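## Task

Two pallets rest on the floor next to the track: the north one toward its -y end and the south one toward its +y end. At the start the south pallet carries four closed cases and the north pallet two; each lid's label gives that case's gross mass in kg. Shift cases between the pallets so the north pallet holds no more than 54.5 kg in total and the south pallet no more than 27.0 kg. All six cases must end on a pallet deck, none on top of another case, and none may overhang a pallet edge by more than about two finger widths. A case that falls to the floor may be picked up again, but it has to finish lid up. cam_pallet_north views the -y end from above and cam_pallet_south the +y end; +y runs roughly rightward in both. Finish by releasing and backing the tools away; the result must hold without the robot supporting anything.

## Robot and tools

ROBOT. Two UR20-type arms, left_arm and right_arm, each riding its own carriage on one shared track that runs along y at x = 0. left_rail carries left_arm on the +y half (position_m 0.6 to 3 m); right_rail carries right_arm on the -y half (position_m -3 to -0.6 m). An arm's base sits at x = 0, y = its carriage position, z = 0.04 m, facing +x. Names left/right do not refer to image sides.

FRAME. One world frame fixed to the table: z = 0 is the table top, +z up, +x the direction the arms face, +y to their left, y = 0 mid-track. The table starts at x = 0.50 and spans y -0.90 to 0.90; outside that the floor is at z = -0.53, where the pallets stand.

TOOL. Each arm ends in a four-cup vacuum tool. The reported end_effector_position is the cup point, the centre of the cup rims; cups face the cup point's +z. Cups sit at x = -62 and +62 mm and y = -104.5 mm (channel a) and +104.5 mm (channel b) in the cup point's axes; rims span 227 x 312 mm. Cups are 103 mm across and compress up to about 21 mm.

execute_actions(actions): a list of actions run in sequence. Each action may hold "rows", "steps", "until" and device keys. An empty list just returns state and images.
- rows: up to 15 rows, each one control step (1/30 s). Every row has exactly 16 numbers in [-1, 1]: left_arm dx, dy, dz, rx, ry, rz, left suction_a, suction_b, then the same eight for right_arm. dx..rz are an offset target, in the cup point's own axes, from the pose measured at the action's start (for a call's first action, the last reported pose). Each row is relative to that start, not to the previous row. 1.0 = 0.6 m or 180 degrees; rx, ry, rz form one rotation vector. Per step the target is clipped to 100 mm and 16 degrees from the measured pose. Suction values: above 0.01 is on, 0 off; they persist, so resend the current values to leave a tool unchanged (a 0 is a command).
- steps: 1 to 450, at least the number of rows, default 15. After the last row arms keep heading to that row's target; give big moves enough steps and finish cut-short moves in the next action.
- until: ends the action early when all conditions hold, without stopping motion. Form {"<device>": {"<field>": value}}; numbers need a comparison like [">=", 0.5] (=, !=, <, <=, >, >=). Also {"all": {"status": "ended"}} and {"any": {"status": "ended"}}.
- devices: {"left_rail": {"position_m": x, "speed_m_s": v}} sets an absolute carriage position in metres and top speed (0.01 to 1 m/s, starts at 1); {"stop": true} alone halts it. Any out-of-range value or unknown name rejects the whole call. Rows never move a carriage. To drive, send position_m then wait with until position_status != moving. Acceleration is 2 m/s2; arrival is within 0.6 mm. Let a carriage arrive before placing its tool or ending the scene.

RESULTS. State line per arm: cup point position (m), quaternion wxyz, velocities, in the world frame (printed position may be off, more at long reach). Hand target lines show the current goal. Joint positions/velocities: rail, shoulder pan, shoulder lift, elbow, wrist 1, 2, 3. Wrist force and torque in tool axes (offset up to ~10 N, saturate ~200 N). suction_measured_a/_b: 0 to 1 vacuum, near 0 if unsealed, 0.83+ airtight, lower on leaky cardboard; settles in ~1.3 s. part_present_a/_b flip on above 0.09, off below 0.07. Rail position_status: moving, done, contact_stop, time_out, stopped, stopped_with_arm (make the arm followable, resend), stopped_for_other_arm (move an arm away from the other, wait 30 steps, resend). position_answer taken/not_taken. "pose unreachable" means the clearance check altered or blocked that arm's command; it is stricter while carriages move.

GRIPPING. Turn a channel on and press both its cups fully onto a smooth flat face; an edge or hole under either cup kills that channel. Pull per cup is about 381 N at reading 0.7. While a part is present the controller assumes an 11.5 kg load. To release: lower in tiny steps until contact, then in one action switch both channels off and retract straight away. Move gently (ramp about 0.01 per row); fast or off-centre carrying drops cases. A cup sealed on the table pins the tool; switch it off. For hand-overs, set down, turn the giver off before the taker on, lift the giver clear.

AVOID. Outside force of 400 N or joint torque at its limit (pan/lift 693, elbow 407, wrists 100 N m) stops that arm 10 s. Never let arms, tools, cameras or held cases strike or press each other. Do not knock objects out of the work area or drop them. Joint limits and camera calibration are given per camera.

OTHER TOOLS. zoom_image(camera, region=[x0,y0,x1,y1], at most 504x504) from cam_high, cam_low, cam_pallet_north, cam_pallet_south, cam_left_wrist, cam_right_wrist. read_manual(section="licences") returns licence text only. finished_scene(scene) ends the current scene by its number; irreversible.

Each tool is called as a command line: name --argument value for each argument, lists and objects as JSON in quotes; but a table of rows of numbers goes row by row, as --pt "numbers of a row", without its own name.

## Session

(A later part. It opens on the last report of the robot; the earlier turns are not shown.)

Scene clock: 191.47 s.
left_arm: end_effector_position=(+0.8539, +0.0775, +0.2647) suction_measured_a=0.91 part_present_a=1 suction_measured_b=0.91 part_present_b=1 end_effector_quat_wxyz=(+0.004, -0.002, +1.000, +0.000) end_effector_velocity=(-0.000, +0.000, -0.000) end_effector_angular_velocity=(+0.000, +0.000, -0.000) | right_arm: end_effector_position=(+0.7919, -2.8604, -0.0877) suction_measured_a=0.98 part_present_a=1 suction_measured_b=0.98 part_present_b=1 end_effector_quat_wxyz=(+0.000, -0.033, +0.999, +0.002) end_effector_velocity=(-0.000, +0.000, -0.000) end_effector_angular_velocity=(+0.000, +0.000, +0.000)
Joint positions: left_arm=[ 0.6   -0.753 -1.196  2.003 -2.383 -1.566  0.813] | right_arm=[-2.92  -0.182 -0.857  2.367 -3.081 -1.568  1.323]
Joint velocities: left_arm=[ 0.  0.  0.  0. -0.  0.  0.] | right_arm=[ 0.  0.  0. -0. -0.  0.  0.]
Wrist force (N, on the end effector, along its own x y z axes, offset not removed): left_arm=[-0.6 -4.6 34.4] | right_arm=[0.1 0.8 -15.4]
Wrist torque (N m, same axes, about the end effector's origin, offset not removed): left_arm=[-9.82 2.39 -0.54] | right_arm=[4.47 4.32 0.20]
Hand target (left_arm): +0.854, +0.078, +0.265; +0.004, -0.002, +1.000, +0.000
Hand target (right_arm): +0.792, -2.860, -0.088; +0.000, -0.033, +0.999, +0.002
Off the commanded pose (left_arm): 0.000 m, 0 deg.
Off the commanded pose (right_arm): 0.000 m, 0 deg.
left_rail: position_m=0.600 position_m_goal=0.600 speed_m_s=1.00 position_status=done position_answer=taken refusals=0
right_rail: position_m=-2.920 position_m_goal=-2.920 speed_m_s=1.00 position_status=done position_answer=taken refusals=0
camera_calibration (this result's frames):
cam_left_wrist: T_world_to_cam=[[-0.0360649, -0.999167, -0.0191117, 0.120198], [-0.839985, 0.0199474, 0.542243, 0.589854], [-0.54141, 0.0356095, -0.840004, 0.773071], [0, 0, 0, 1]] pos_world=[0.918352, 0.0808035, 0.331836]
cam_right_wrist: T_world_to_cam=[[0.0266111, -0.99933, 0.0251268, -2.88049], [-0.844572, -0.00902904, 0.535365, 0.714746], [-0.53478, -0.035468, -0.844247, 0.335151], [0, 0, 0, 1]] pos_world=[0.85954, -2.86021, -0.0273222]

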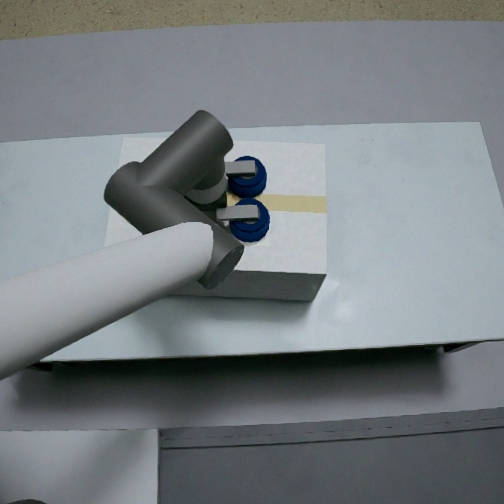

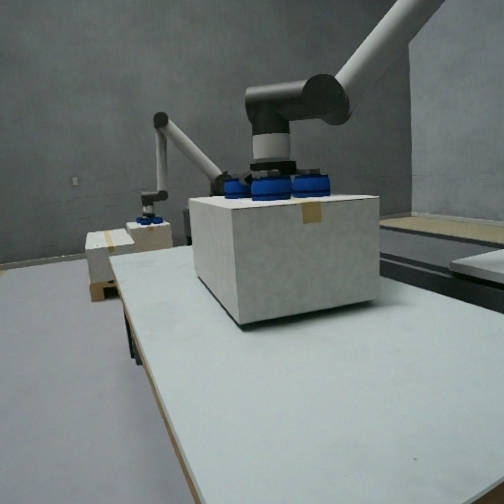

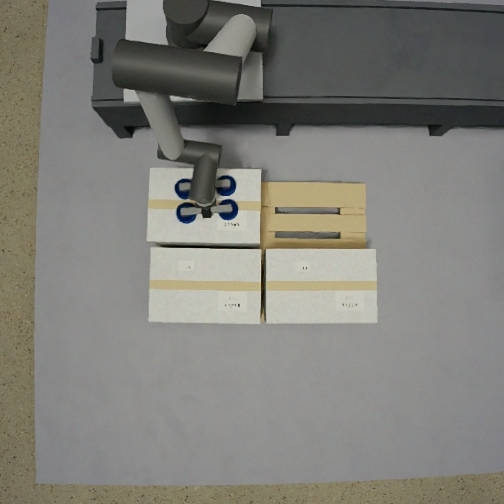

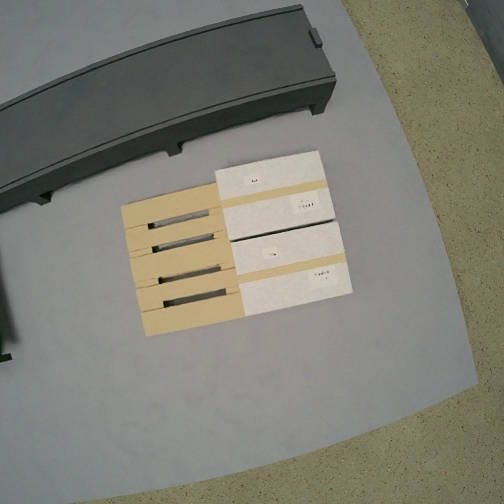

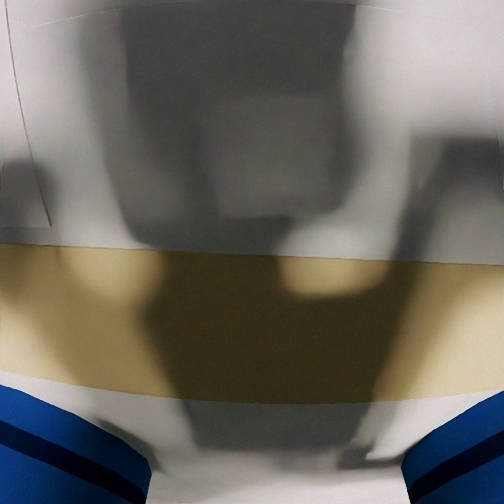

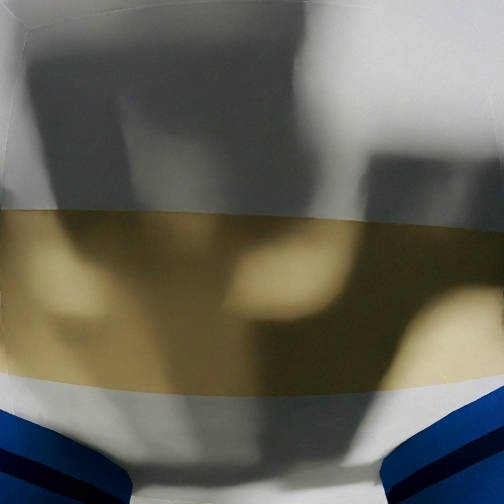

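execute_actions --actions '[{"rows":[[0,0,0.015,0,0,0,1,1,0,0,0.03,0,0,0,1,1]],"steps":25}]'

Scene clock: 194.67 s.
left_arm: end_effector_position=(+0.8540, +0.0775, +0.2557) suction_measured_a=0.91 part_present_a=1 suction_measured_b=0.91 part_present_b=1 end_effector_quat_wxyz=(+0.004, -0.002, +1.000, +0.000) end_effector_velocity=(-0.000, +0.000, -0.000) end_effector_angular_velocity=(+0.000, +0.000, -0.000) | right_arm: end_effector_position=(+0.7919, -2.8604, -0.1057) suction_measured_a=0.98 part_present_a=1 suction_measured_b=0.98 part_present_b=1 end_effector_quat_wxyz=(+0.000, -0.033, +0.999, +0.002) end_effector_velocity=(+0.000, -0.000, -0.000) end_effector_angular_velocity=(-0.000, -0.000, +0.000)
Joint positions: left_arm=[ 0.6   -0.753 -1.188  2.007 -2.396 -1.565  0.813] | right_arm=[-2.92  -0.182 -0.827  2.363 -3.107 -1.568  1.323]
Joint velocities: left_arm=[ 0.  0.  0.  0. -0. -0.  0.] | right_arm=[ 0.     0.     0.001 -0.    -0.001 -0.     0.   ]
Wrist force (N, on the end effector, along its own x y z axes, offset not removed): left_arm=[-1.5 -0.9 35.7] | right_arm=[0.5 5.0 -18.5]
Wrist torque (N m, same axes, about the end effector's origin, offset not removed): left_arm=[-9.32 2.48 -0.38] | right_arm=[5.27 4.50 0.23]
Hand target (left_arm): +0.854, +0.078, +0.256; +0.004, -0.002, +1.000, +0.000
Hand target (right_arm): +0.792, -2.860, -0.106; +0.000, -0.033, +0.999, +0.002
Off the commanded pose (left_arm): 0.000 m, 0 deg.
Off the commanded pose (right_arm): 0.000 m, 0 deg.
left_rail: position_m=0.600 position_m_goal=0.600 speed_m_s=1.00 position_status=done position_answer=taken refusals=0
right_rail: position_m=-2.920 position_m_goal=-2.920 speed_m_s=1.00 position_status=done position_answer=taken refusals=0
camera_calibration (this result's frames):
cam_left_wrist: T_world_to_cam=[[-0.0360634, -0.999166, -0.0191625, 0.120072], [-0.840015, 0.0199206, 0.542198, 0.594823], [-0.541364, 0.0356503, -0.840032, 0.765546], [0, 0, 0, 1]] pos_world=[0.918429, 0.0808304, 0.322873]
cam_right_wrist: T_world_to_cam=[[0.0266093, -0.99933, 0.0251206, -2.87999], [-0.844576, -0.0090311, 0.53536, 0.724363], [-0.534774, -0.0354618, -0.844251, 0.319998], [0, 0, 0, 1]] pos_world=[0.859541, -2.86017, -0.0452889]

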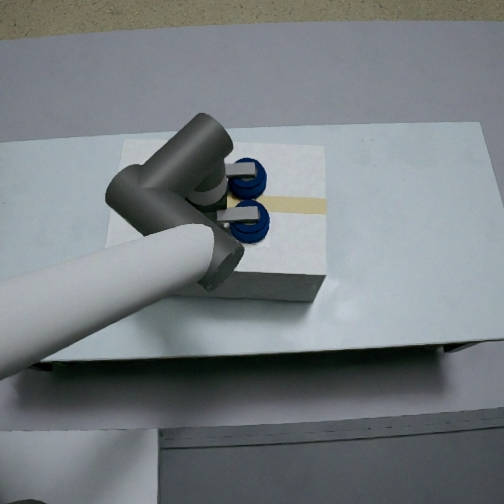

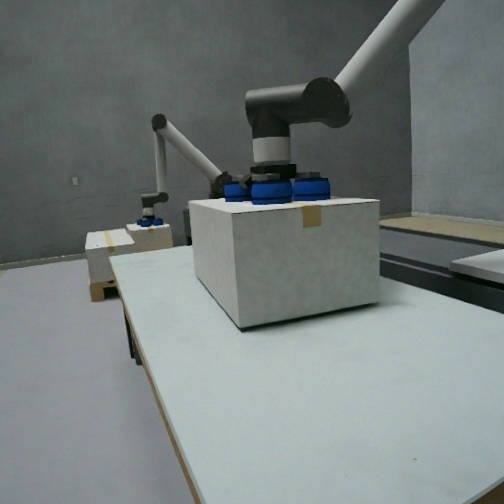

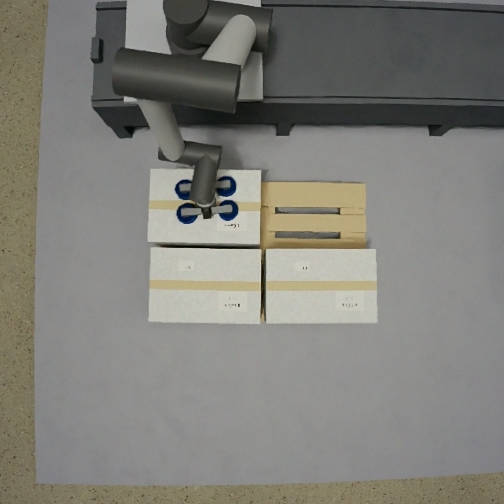

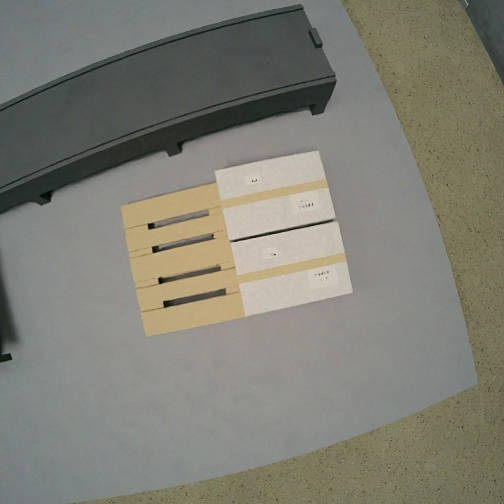

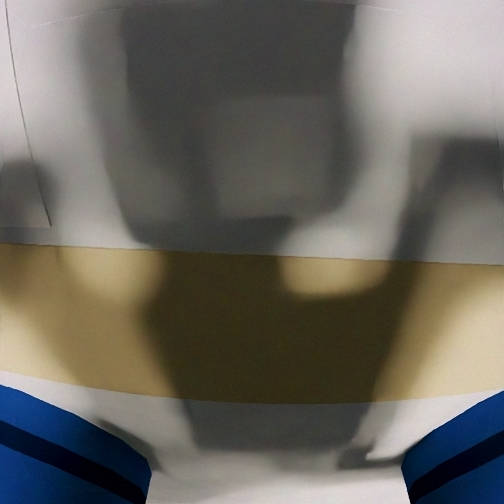

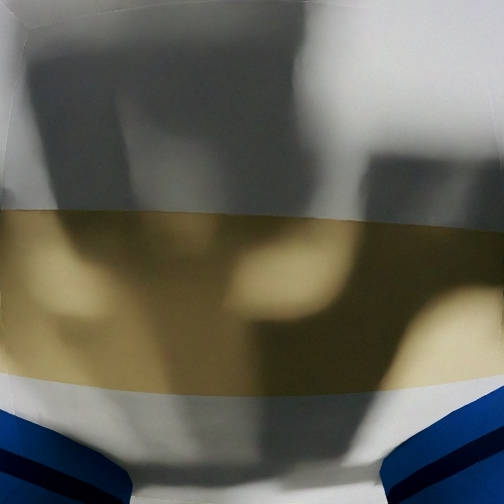

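execute_actions --actions '[{"rows":[[0,0,0.015,0,0,0,1,1,0,0,0.02,0,0,0,1,1]],"steps":25}]'

Scene clock: 198.60 s.
left_arm: end_effector_position=(+0.8540, +0.0775, +0.2468) suction_measured_a=0.91 part_present_a=1 suction_measured_b=0.91 part_present_b=1 end_effector_quat_wxyz=(+0.004, -0.002, +1.000, +0.000) end_effector_velocity=(+0.000, +0.000, -0.000) end_effector_angular_velocity=(-0.000, -0.000, +0.000) | right_arm: end_effector_position=(+0.7919, -2.8603, -0.1176) suction_measured_a=0.98 part_present_a=1 suction_measured_b=0.98 part_present_b=1 end_effector_quat_wxyz=(+0.000, -0.033, +0.999, +0.001) end_effector_velocity=(+0.000, +0.000, -0.000) end_effector_angular_velocity=(-0.000, -0.000, +0.000)
Joint positions: left_arm=[ 0.6   -0.753 -1.179  2.011 -2.409 -1.566  0.813] | right_arm=[-2.92  -0.182 -0.808  2.361 -3.124 -1.568  1.323]
Joint velocities: left_arm=[ 0.  0.  0.  0. -0. -0.  0.] | right_arm=[ 0.  0.  0. -0. -0.  0.  0.]
Wrist force (N, on the end effector, along its own x y z axes, offset not removed): left_arm=[-3.0 -5.7 32.4] | right_arm=[3.7 -3.2 -15.3]
Wrist torque (N m, same axes, about the end effector's origin, offset not removed): left_arm=[-9.19 3.43 0.02] | right_arm=[4.15 3.91 0.27]
Hand target (left_arm): +0.854, +0.078, +0.247; +0.004, -0.002, +1.000, +0.000
Hand target (right_arm): +0.792, -2.860, -0.118; +0.000, -0.033, +0.999, +0.002
Off the commanded pose (left_arm): 0.000 m, 0 deg.
Off the commanded pose (right_arm): 0.000 m, 0 deg.
left_rail: position_m=0.600 position_m_goal=0.600 speed_m_s=1.00 position_status=done position_answer=taken refusals=0
right_rail: position_m=-2.920 position_m_goal=-2.920 speed_m_s=1.00 position_status=done position_answer=taken refusals=0
camera_calibration (this result's frames):
cam_left_wrist: T_world_to_cam=[[-0.0360697, -0.999167, -0.0190718, 0.119875], [-0.839999, 0.019974, 0.54222, 0.599698], [-0.541388, 0.035578, -0.84002, 0.758088], [0, 0, 0, 1]] pos_world=[0.918489, 0.0808259, 0.313927]
cam_right_wrist: T_world_to_cam=[[0.0266084, -0.999329, 0.0251759, -2.87967], [-0.844573, -0.00900051, 0.535365, 0.73086], [-0.534779, -0.0355081, -0.844245, 0.309757], [0, 0, 0, 1]] pos_world=[0.859539, -2.86016, -0.0572681]

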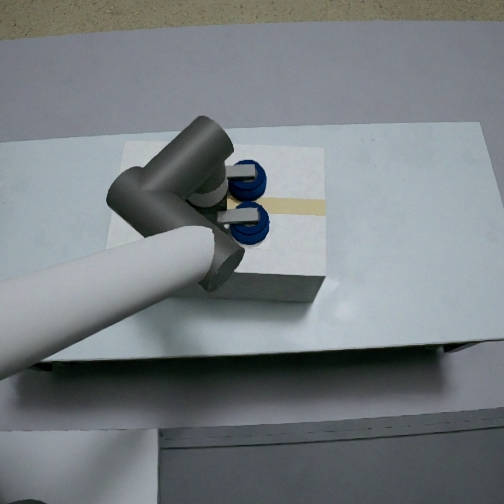

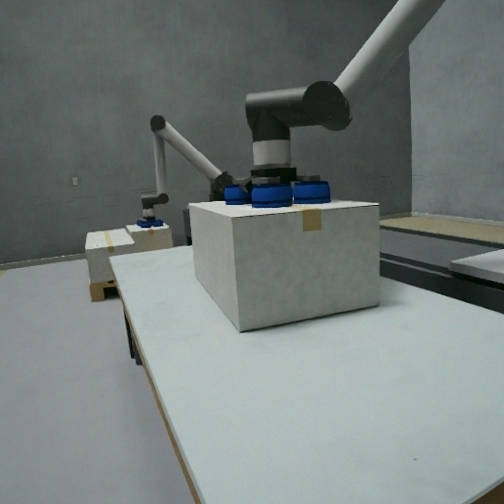

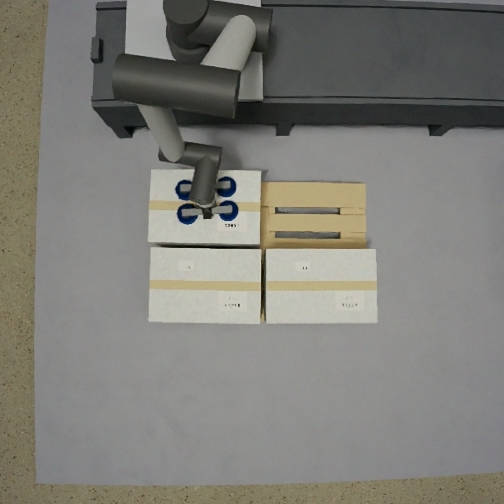

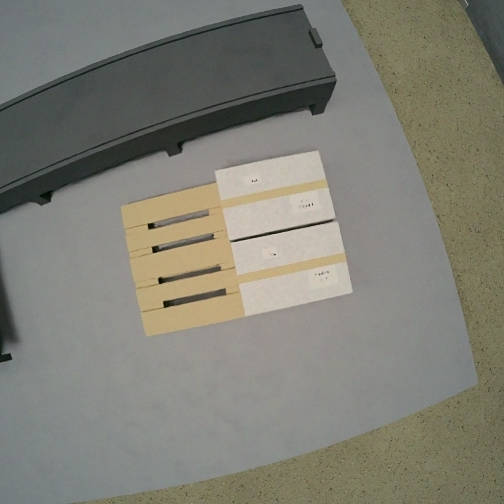

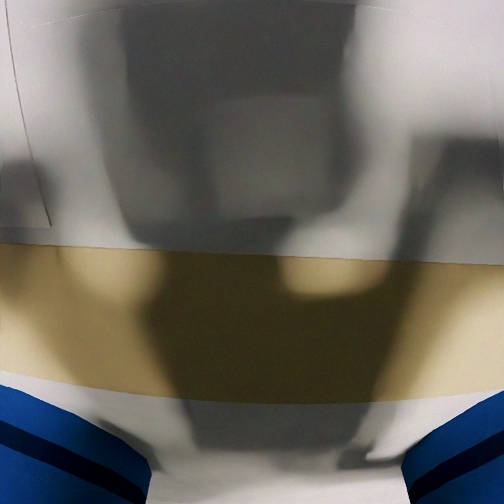

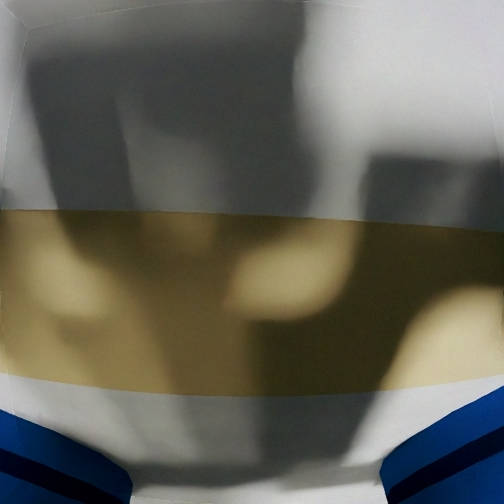

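execute_actions --actions '[{"rows":[[0,0,-0.4,0,0,0,0,0,0,0,-0.25,0,0,0,0,0]],"steps":30},{"rows":[[0,0.87,0,0,0,0,0,0,-0.1,0.93,-0.62,0,0,0.02,0,0]],"left_rail":{"position_m":1.6},"right_rail":{"position_m":-0.6},"steps":150,"until":{"all":{"status":"ended"}}},{"steps":20}]'

Scene clock: 214.77 s.
left_arm: end_effector_position=(+0.8499, +1.5992, +0.4867) suction_measured_a=0.00 part_present_a=0 suction_measured_b=0.00 part_present_b=0 end_effector_quat_wxyz=(+0.004, -0.002, +1.000, +0.000) end_effector_velocity=(+0.000, -0.000, -0.000) end_effector_angular_velocity=(+0.000, +0.000, +0.000) | right_arm: end_effector_position=(+0.8147, +0.0200, +0.4057) suction_measured_a=0.01 part_present_a=0 suction_measured_b=0.01 part_present_b=0 end_effector_quat_wxyz=(+0.000, -0.001, +1.000, +0.001) end_effector_velocity=(+0.000, -0.000, +0.000) end_effector_angular_velocity=(+0.000, -0.000, -0.000)
Joint positions: left_arm=[ 1.6   -0.241 -1.533  2.056 -2.102 -1.568  1.325] | right_arm=[-0.6    0.452 -1.287  1.884 -2.17  -1.568  2.02 ]
Joint velocities: left_arm=[ 0.  0.  0.  0. -0. -0. -0.] | right_arm=[ 0. -0. -0. -0. -0. -0.  0.]
Wrist force (N, on the end effector, along its own x y z axes, offset not removed): left_arm=[-2.5 -1.0 -2.1] | right_arm=[0.7 2.7 -4.3]
Wrist torque (N m, same axes, about the end effector's origin, offset not removed): left_arm=[0.32 0.81 -0.34] | right_arm=[0.89 0.20 0.30]
Hand target (left_arm): +0.850, +1.599, +0.487; +0.004, -0.002, +1.000, +0.000
Hand target (right_arm): +0.815, +0.020, +0.406; +0.000, -0.001, +1.000, +0.001
Off the commanded pose (left_arm): 0.001 m, 0 deg.
Off the commanded pose (right_arm): 0.001 m, 0 deg.
left_rail: position_m=1.600 position_m_goal=1.600 speed_m_s=1.00 position_status=done position_answer=taken refusals=0
right_rail: position_m=-0.600 position_m_goal=-0.600 speed_m_s=1.00 position_status=done position_answer=taken refusals=0
camera_calibration (this result's frames):
cam_left_wrist: T_world_to_cam=[[-0.0360403, -0.999156, -0.0196905, 1.64502], [-0.840602, 0.0196537, 0.541297, 0.437189], [-0.540453, 0.0360604, -0.840601, 0.901981], [0, 0, 0, 1]] pos_world=[0.914268, 1.60252, 0.553948]
cam_right_wrist: T_world_to_cam=[[-0.0361642, -0.999024, 0.0253703, 0.0360152], [-0.843089, 0.0441302, 0.53596, 0.493365], [-0.536557, -0.00200686, -0.843862, 0.866676], [0, 0, 0, 1]] pos_world=[0.882274, 0.015947, 0.466017]

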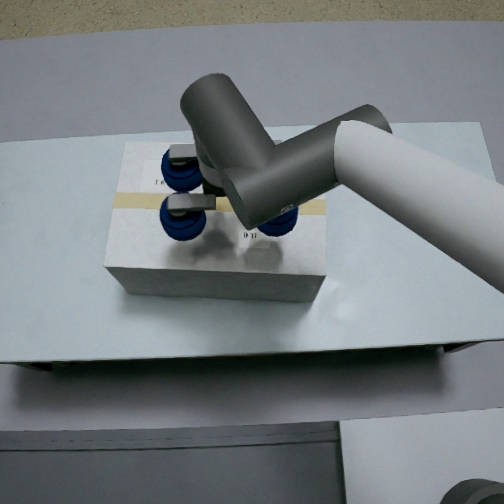

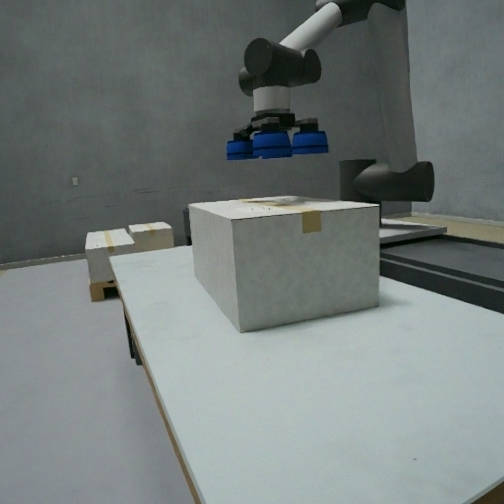

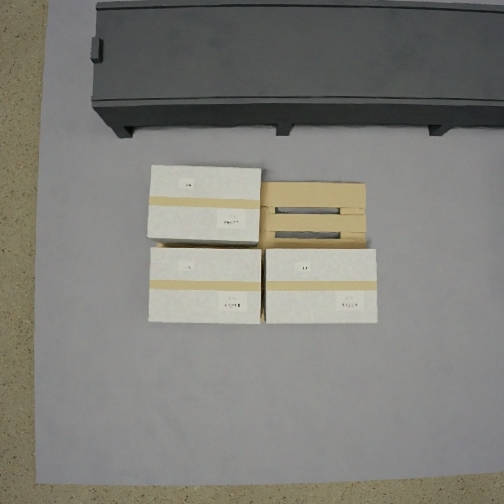

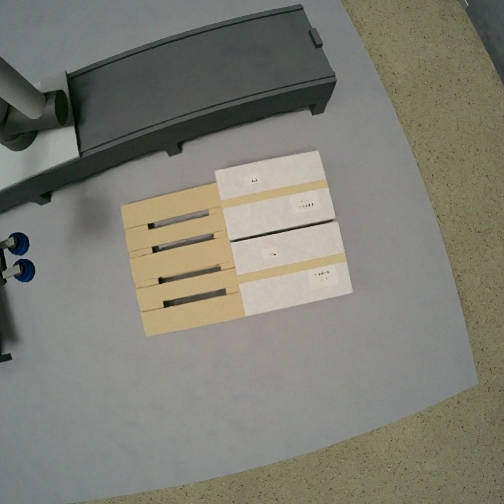

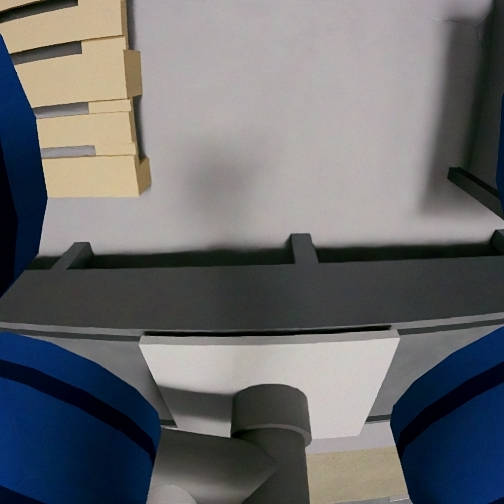

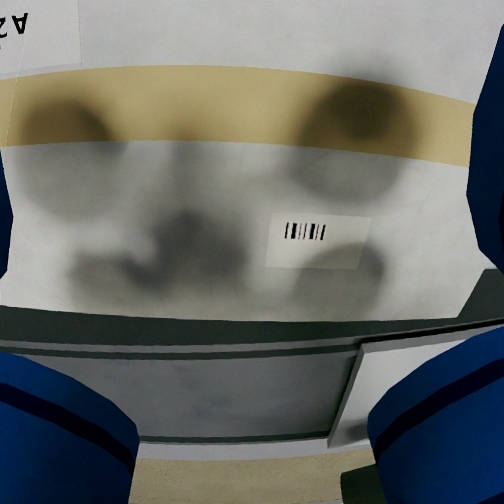

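execute_actions --actions '[{"rows":[[0,0,0,0,0,0,0,0,-0.06,0.03,0.205,0,0,0,1,1]],"steps":60}]'

Scene clock: 222.47 s.
left_arm: end_effector_position=(+0.8499, +1.5992, +0.4867) suction_measured_a=0.00 part_present_a=0 suction_measured_b=0.00 part_present_b=0 end_effector_quat_wxyz=(+0.004, -0.002, +1.000, +0.000) end_effector_velocity=(+0.000, -0.000, -0.000) end_effector_angular_velocity=(-0.000, +0.000, -0.000) | right_arm: end_effector_position=(+0.8507, +0.0383, +0.2827) suction_measured_a=0.01 part_present_a=0 suction_measured_b=0.01 part_present_b=0 end_effector_quat_wxyz=(+0.000, -0.001, +1.000, +0.001) end_effector_velocity=(+0.000, +0.000, -0.000) end_effector_angular_velocity=(-0.000, +0.000, -0.000)
Joint positions: left_arm=[ 1.6   -0.241 -1.533  2.056 -2.102 -1.568  1.325] | right_arm=[-0.6    0.453 -1.154  1.899 -2.317 -1.568  2.021]
Joint velocities: left_arm=[ 0.  0.  0. -0.  0. -0.  0.] | right_arm=[ 0. -0.  0. -0. -0.  0. -0.]
Wrist force (N, on the end effector, along its own x y z axes, offset not removed): left_arm=[-4.5 -5.8 -7.6] | right_arm=[2.5 3.1 1.0]
Wrist torque (N m, same axes, about the end effector's origin, offset not removed): left_arm=[-0.38 1.18 -0.45] | right_arm=[0.93 -0.04 0.26]
Hand target (left_arm): +0.850, +1.599, +0.487; +0.004, -0.002, +1.000, +0.000
Hand target (right_arm): +0.851, +0.038, +0.283; +0.000, -0.001, +1.000, +0.001
Off the commanded pose (left_arm): 0.000 m, 0 deg.
Off the commanded pose (right_arm): 0.000 m, 0 deg.
left_rail: position_m=1.600 position_m_goal=1.600 speed_m_s=1.00 position_status=done position_answer=taken refusals=0
right_rail: position_m=-0.600 position_m_goal=-0.600 speed_m_s=1.00 position_status=done position_answer=taken refusals=0
camera_calibration (this result's frames):
cam_left_wrist: T_world_to_cam=[[-0.0360399, -0.999156, -0.0196905, 1.64502], [-0.840602, 0.0196534, 0.541297, 0.43719], [-0.540453, 0.0360601, -0.840601, 0.901981], [0, 0, 0, 1]] pos_world=[0.914268, 1.60252, 0.553948]
cam_right_wrist: T_world_to_cam=[[-0.0361643, -0.999024, 0.0253683, 0.0587631], [-0.84309, 0.0441293, 0.535959, 0.588884], [-0.536555, -0.00200518, -0.843863, 0.782209], [0, 0, 0, 1]] pos_world=[0.918306, 0.0342872, 0.342969]

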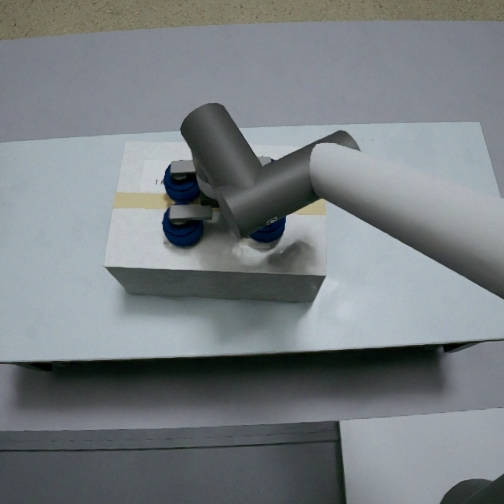

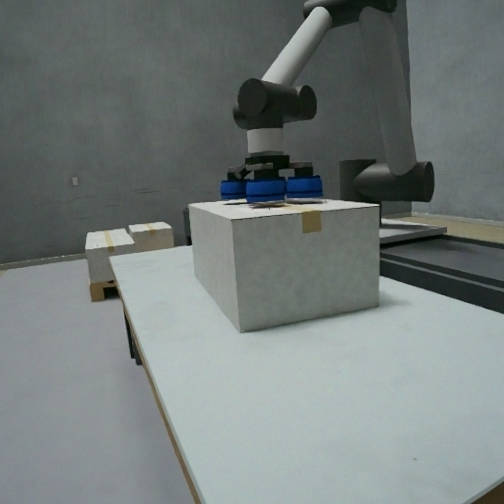

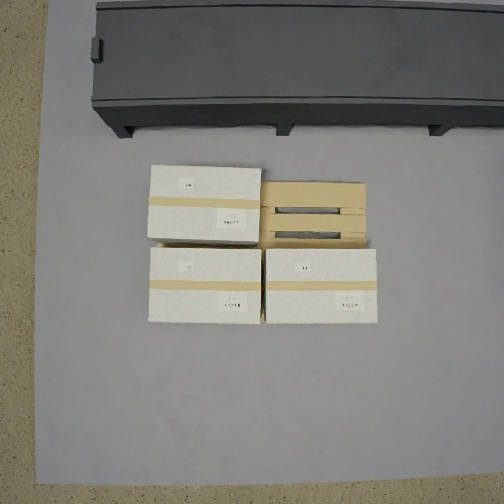

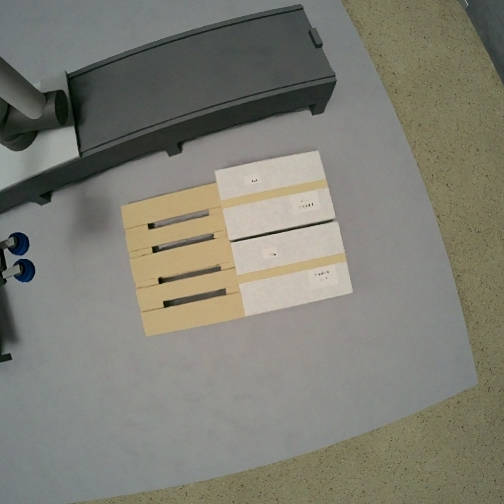

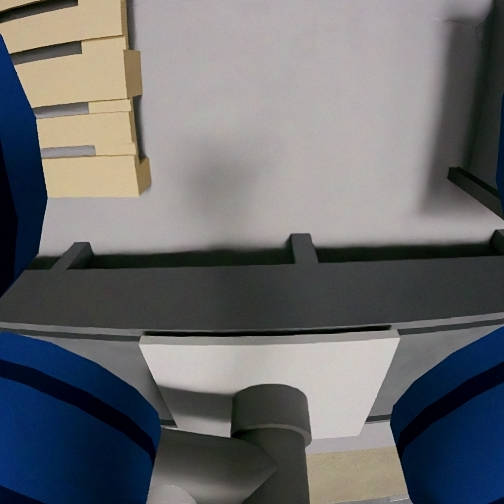

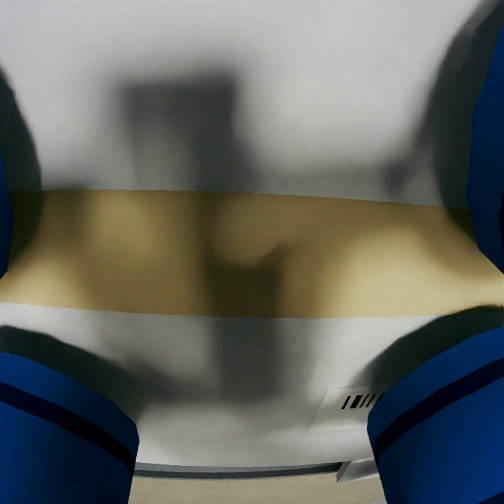

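execute_actions --actions '[{"rows":[[0,0,0,0,0,0,0,0,0,0,0.05,0,0,0,1,1]],"steps":45}]'

Scene clock: 226.47 s.
left_arm: end_effector_position=(+0.8499, +1.5992, +0.4867) suction_measured_a=0.00 part_present_a=0 suction_measured_b=0.00 part_present_b=0 end_effector_quat_wxyz=(+0.004, -0.002, +1.000, +0.000) end_effector_velocity=(+0.000, -0.000, -0.000) end_effector_angular_velocity=(+0.000, +0.000, -0.000) | right_arm: end_effector_position=(+0.8507, +0.0384, +0.2526) suction_measured_a=0.98 part_present_a=1 suction_measured_b=0.98 part_present_b=1 end_effector_quat_wxyz=(+0.000, -0.001, +1.000, +0.001) end_effector_velocity=(+0.000, -0.000, -0.000) end_effector_angular_velocity=(-0.000, +0.000, -0.000)
Joint positions: left_arm=[ 1.6   -0.241 -1.533  2.056 -2.102 -1.568  1.325] | right_arm=[-0.6    0.453 -1.129  1.913 -2.356 -1.568  2.021]
Joint velocities: left_arm=[ 0. -0.  0. -0.  0.  0.  0.] | right_arm=[ 0. -0. -0.  0. -0.  0. -0.]
Wrist force (N, on the end effector, along its own x y z axes, offset not removed): left_arm=[-4.2 -3.3 -7.1] | right_arm=[-0.3 8.1 39.0]
Wrist torque (N m, same axes, about the end effector's origin, offset not removed): left_arm=[0.05 0.98 -0.32] | right_arm=[-1.64 2.96 0.19]
Hand target (left_arm): +0.850, +1.599, +0.487; +0.004, -0.002, +1.000, +0.000
Hand target (right_arm): +0.851, +0.038, +0.253; +0.000, -0.001, +1.000, +0.001
Off the commanded pose (left_arm): 0.000 m, 0 deg.
Off the commanded pose (right_arm): 0.000 m, 0 deg.
left_rail: position_m=1.600 position_m_goal=1.600 speed_m_s=1.00 position_status=done position_answer=taken refusals=0
right_rail: position_m=-0.600 position_m_goal=-0.600 speed_m_s=1.00 position_status=done position_answer=taken refusals=0
camera_calibration (this result's frames):
cam_left_wrist: T_world_to_cam=[[-0.0360401, -0.999156, -0.0196907, 1.64502], [-0.840602, 0.0196534, 0.541297, 0.437189], [-0.540454, 0.0360604, -0.840601, 0.901981], [0, 0, 0, 1]] pos_world=[0.914268, 1.60252, 0.553948]
cam_right_wrist: T_world_to_cam=[[-0.0361442, -0.999025, 0.0253603, 0.0595876], [-0.843086, 0.0441079, 0.535967, 0.604974], [-0.536563, -0.00200881, -0.843858, 0.756878], [0, 0, 0, 1]] pos_world=[0.918312, 0.0343658, 0.31294]

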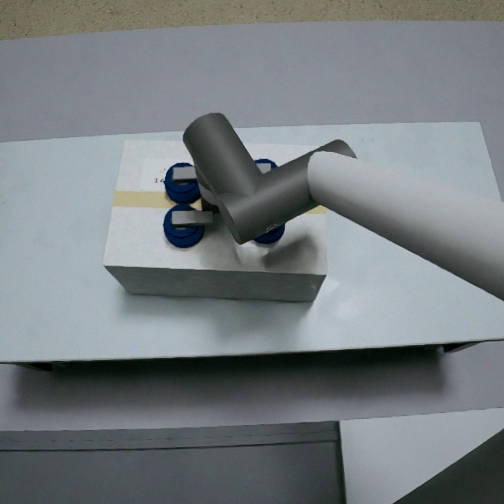

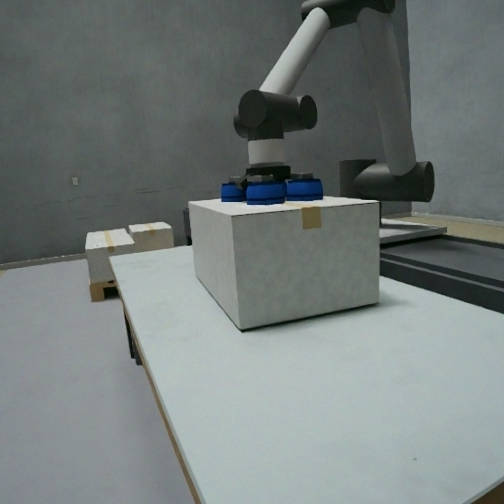

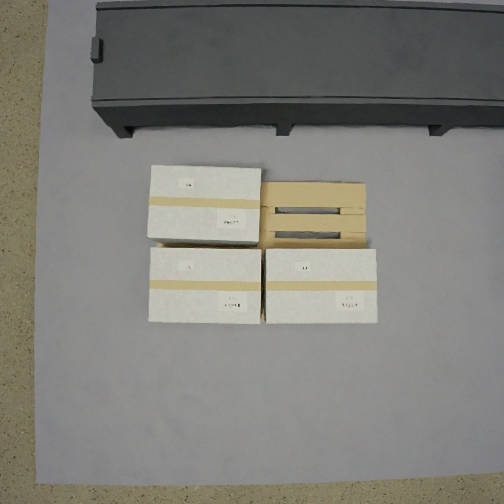

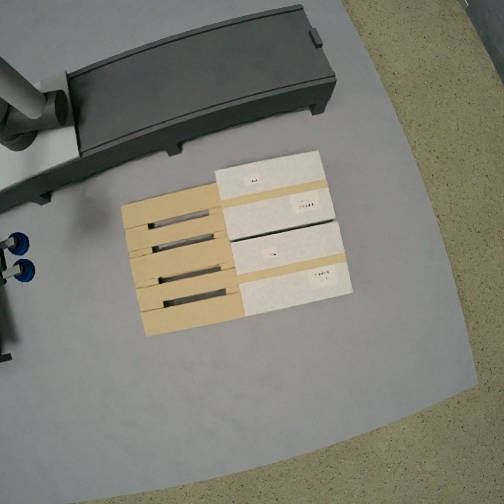

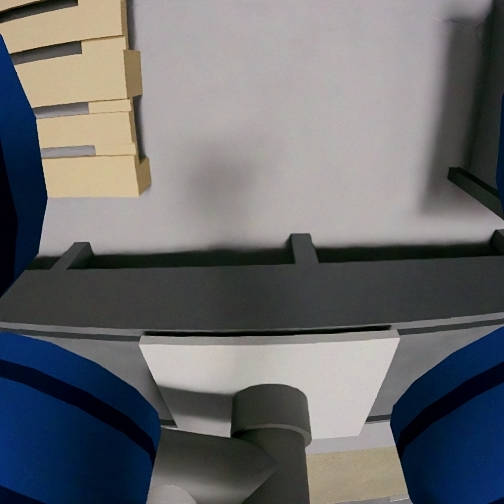

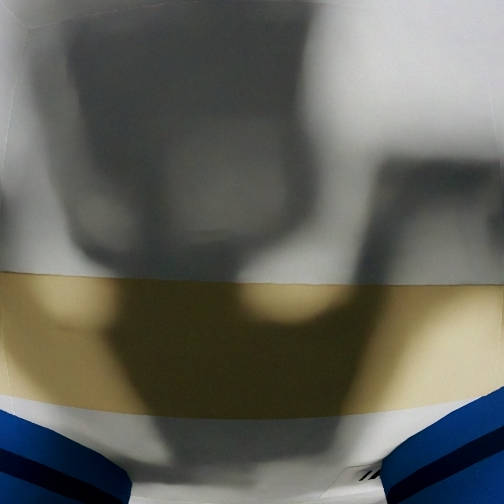

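execute_actions --actions '[{"rows":[[0,0,0,0,0,0,0,0,0,0,-0.03,0,0,0,1,1],[0,0,0,0,0,0,0,0,0,0,-0.06,0,0,0,1,1],[0,0,0,0,0,0,0,0,0,0,-0.1,0,0,0,1,1],[0,0,0,0,0,0,0,0,0,0,-0.17,0,0,0,1,1],[0,0,0,0,0,0,0,0,0,0,-0.25,0,0,0,1,1],[0,0,0,0,0,0,0,0,0,0,-0.35,0,0,0,1,1],[0,0,0,0,0,0,0,0,0,0,-0.5,0,0,0,1,1]],"steps":35},{"rows":[[0,0,0,0,0,0,0,0,0.08,-1,0,0,0,-0.02,1,1]],"right_rail":{"position_m":-2.33},"steps":150,"until":{"all":{"status":"ended"}}},{"steps":20},{"rows":[[0,0,0,0,0,0,0,0,0,0,0.95,0,0,0,1,1]],"steps":70}]'

Scene clock: 242.03 s.
left_arm: end_effector_position=(+0.8499, +1.5992, +0.4867) suction_measured_a=0.00 part_present_a=0 suction_measured_b=0.00 part_present_b=0 end_effector_quat_wxyz=(+0.004, -0.002, +1.000, +0.000) end_effector_velocity=(+0.000, -0.000, -0.000) end_effector_angular_velocity=(-0.000, +0.000, -0.000) | right_arm: end_effector_position=(+0.8047, -2.2918, -0.0200) suction_measured_a=0.98 part_present_a=1 suction_measured_b=0.98 part_present_b=1 end_effector_quat_wxyz=(+0.000, -0.033, +0.999, +0.002) end_effector_velocity=(+0.000, +0.000, -0.000) end_effector_angular_velocity=(+0.000, +0.000, -0.000)
Joint positions: left_arm=[ 1.6   -0.241 -1.533  2.056 -2.102 -1.568  1.325] | right_arm=[-2.33  -0.206 -0.966  2.357 -2.962 -1.568  1.299]
Joint velocities: left_arm=[ 0. -0.  0. -0.  0. -0.  0.] | right_arm=[ 0.  0.  0. -0. -0.  0.  0.]
Wrist force (N, on the end effector, along its own x y z axes, offset not removed): left_arm=[-4.7 0.0 -9.4] | right_arm=[-1.7 -3.6 42.1]
Wrist torque (N m, same axes, about the end effector's origin, offset not removed): left_arm=[0.46 1.10 -0.36] | right_arm=[-3.05 3.15 0.17]
Hand target (left_arm): +0.850, +1.599, +0.487; +0.004, -0.002, +1.000, +0.000
Hand target (right_arm): +0.805, -2.292, -0.020; +0.000, -0.033, +0.999, +0.002
Off the commanded pose (left_arm): 0.000 m, 0 deg.
Off the commanded pose (right_arm): 0.001 m, 0 deg.
left_rail: position_m=1.600 position_m_goal=1.600 speed_m_s=1.00 position_status=done position_answer=taken refusals=0
right_rail: position_m=-2.330 position_m_goal=-2.330 speed_m_s=1.00 position_status=done position_answer=taken refusals=0
camera_calibration (this result's frames):
cam_left_wrist: T_world_to_cam=[[-0.03604, -0.999156, -0.0196907, 1.64502], [-0.840602, 0.0196533, 0.541297, 0.43719], [-0.540453, 0.0360604, -0.840601, 0.901981], [0, 0, 0, 1]] pos_world=[0.914268, 1.60252, 0.553948]
cam_right_wrist: T_world_to_cam=[[0.0267019, -0.999328, 0.0251245, -2.31439], [-0.844631, -0.00911102, 0.535271, 0.694313], [-0.534682, -0.0355137, -0.844307, 0.419081], [0, 0, 0, 1]] pos_world=[0.872312, -2.29163, 0.0403353]

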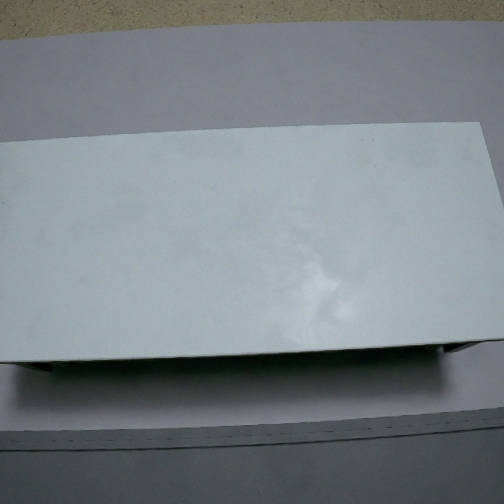

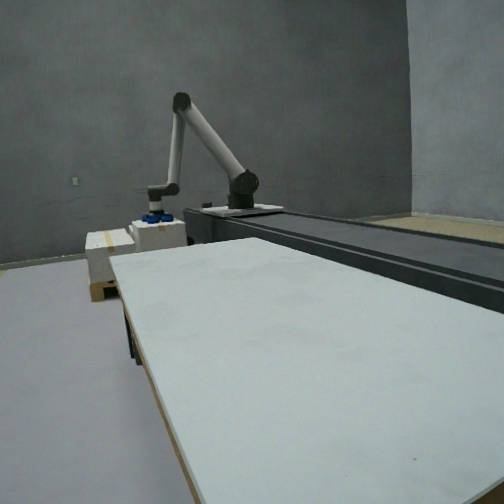

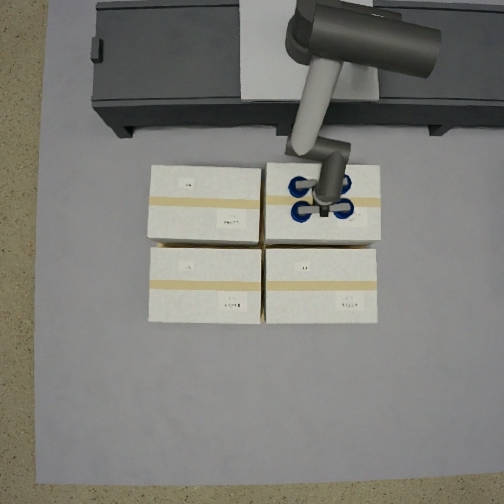

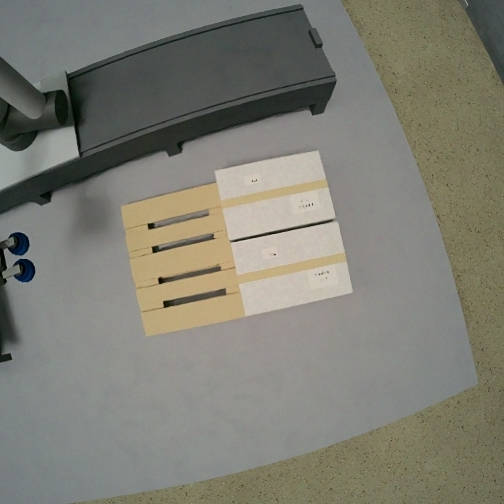

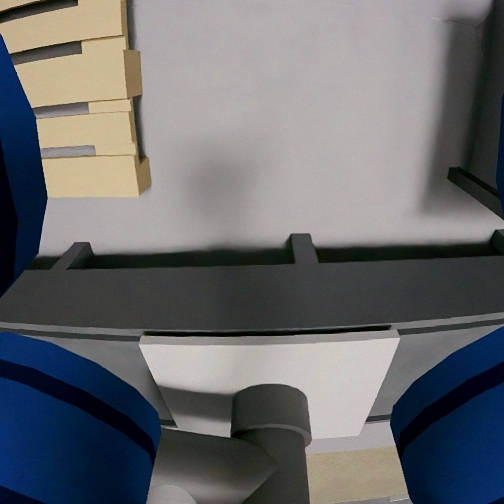

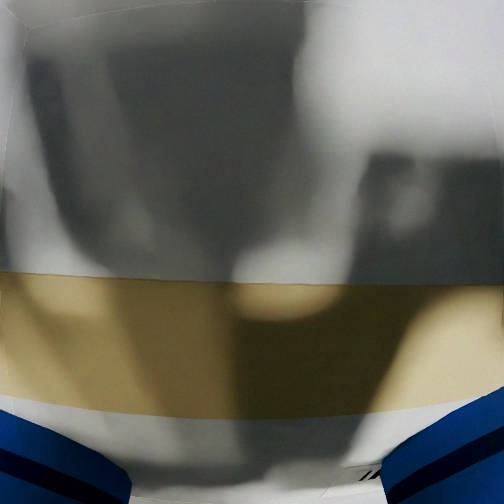

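execute_actions --actions '[{"rows":[[0,0,0,0,0,0,0,0,0,0,0.19,0,0,0,1,1]],"steps":40}]'

Scene clock: 246.17 s.
left_arm: end_effector_position=(+0.8499, +1.5992, +0.4867) suction_measured_a=0.00 part_present_a=0 suction_measured_b=0.00 part_present_b=0 end_effector_quat_wxyz=(+0.004, -0.002, +1.000, +0.000) end_effector_velocity=(-0.000, -0.000, +0.000) end_effector_angular_velocity=(-0.000, -0.000, +0.000) | right_arm: end_effector_position=(+0.8047, -2.2915, -0.1341) suction_measured_a=0.98 part_present_a=1 suction_measured_b=0.98 part_present_b=1 end_effector_quat_wxyz=(+0.000, -0.033, +0.999, +0.001) end_effector_velocity=(-0.000, +0.000, -0.000) end_effector_angular_velocity=(+0.000, +0.000, +0.000)
Joint positions: left_arm=[ 1.6   -0.241 -1.533  2.056 -2.102 -1.568  1.325] | right_arm=[-2.33  -0.205 -0.78   2.34  -3.131 -1.568  1.3  ]
Joint velocities: left_arm=[ 0. -0. -0.  0. -0. -0. -0.] | right_arm=[ 0.  0.  0. -0. -0.  0.  0.]
Wrist force (N, on the end effector, along its own x y z axes, offset not removed): left_arm=[-4.3 -3.1 -5.6] | right_arm=[6.7 1.1 40.3]
Wrist torque (N m, same axes, about the end effector's origin, offset not removed): left_arm=[0.06 1.04 -0.38] | right_arm=[-2.40 1.72 0.26]
Hand target (left_arm): +0.850, +1.599, +0.487; +0.004, -0.002, +1.000, +0.000
Hand target (right_arm): +0.805, -2.291, -0.134; +0.000, -0.033, +0.999, +0.002
Off the commanded pose (left_arm): 0.000 m, 0 deg.
Off the commanded pose (right_arm): 0.000 m, 0 deg.
left_rail: position_m=1.600 position_m_goal=1.600 speed_m_s=1.00 position_status=done position_answer=taken refusals=0
right_rail: position_m=-2.330 position_m_goal=-2.330 speed_m_s=1.00 position_status=done position_answer=taken refusals=0
camera_calibration (this result's frames):
cam_left_wrist: T_world_to_cam=[[-0.0360401, -0.999156, -0.0196907, 1.64502], [-0.840602, 0.0196534, 0.541297, 0.43719], [-0.540453, 0.0360604, -0.840601, 0.901981], [0, 0, 0, 1]] pos_world=[0.914268, 1.60252, 0.553948]
cam_right_wrist: T_world_to_cam=[[0.0267007, -0.999328, 0.0251307, -2.31125], [-0.844645, -0.0091076, 0.535249, 0.755427], [-0.534661, -0.035518, -0.84432, 0.322726], [0, 0, 0, 1]] pos_world=[0.872329, -2.29136, -0.0737744]

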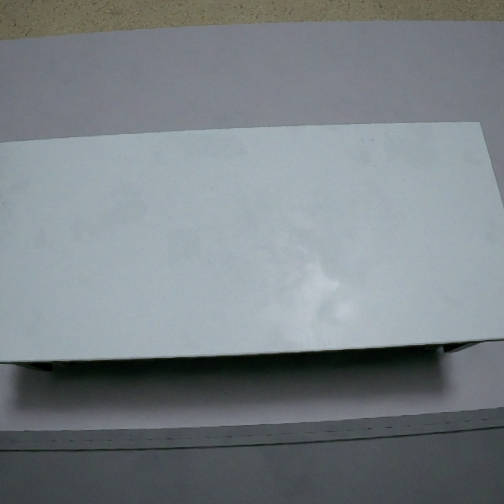

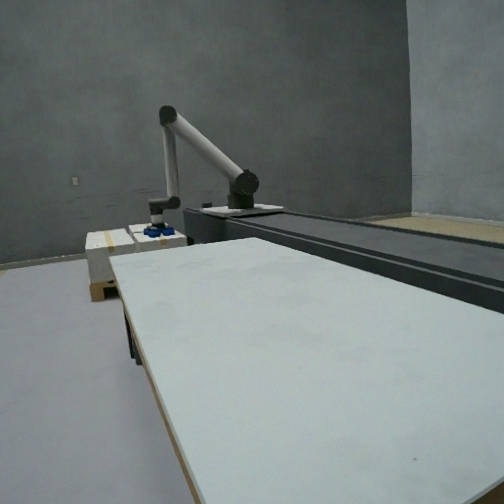

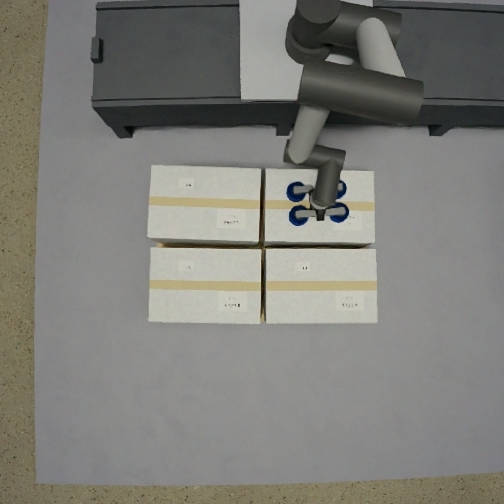

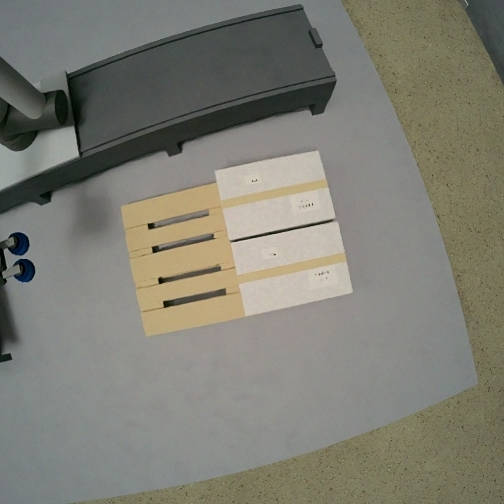

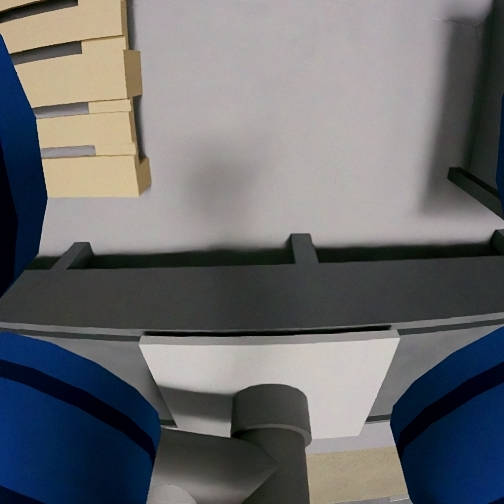

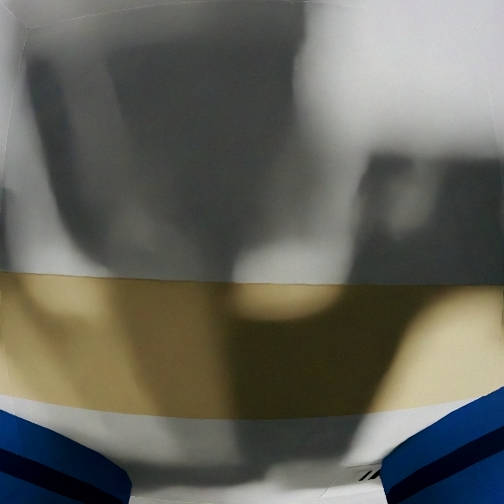

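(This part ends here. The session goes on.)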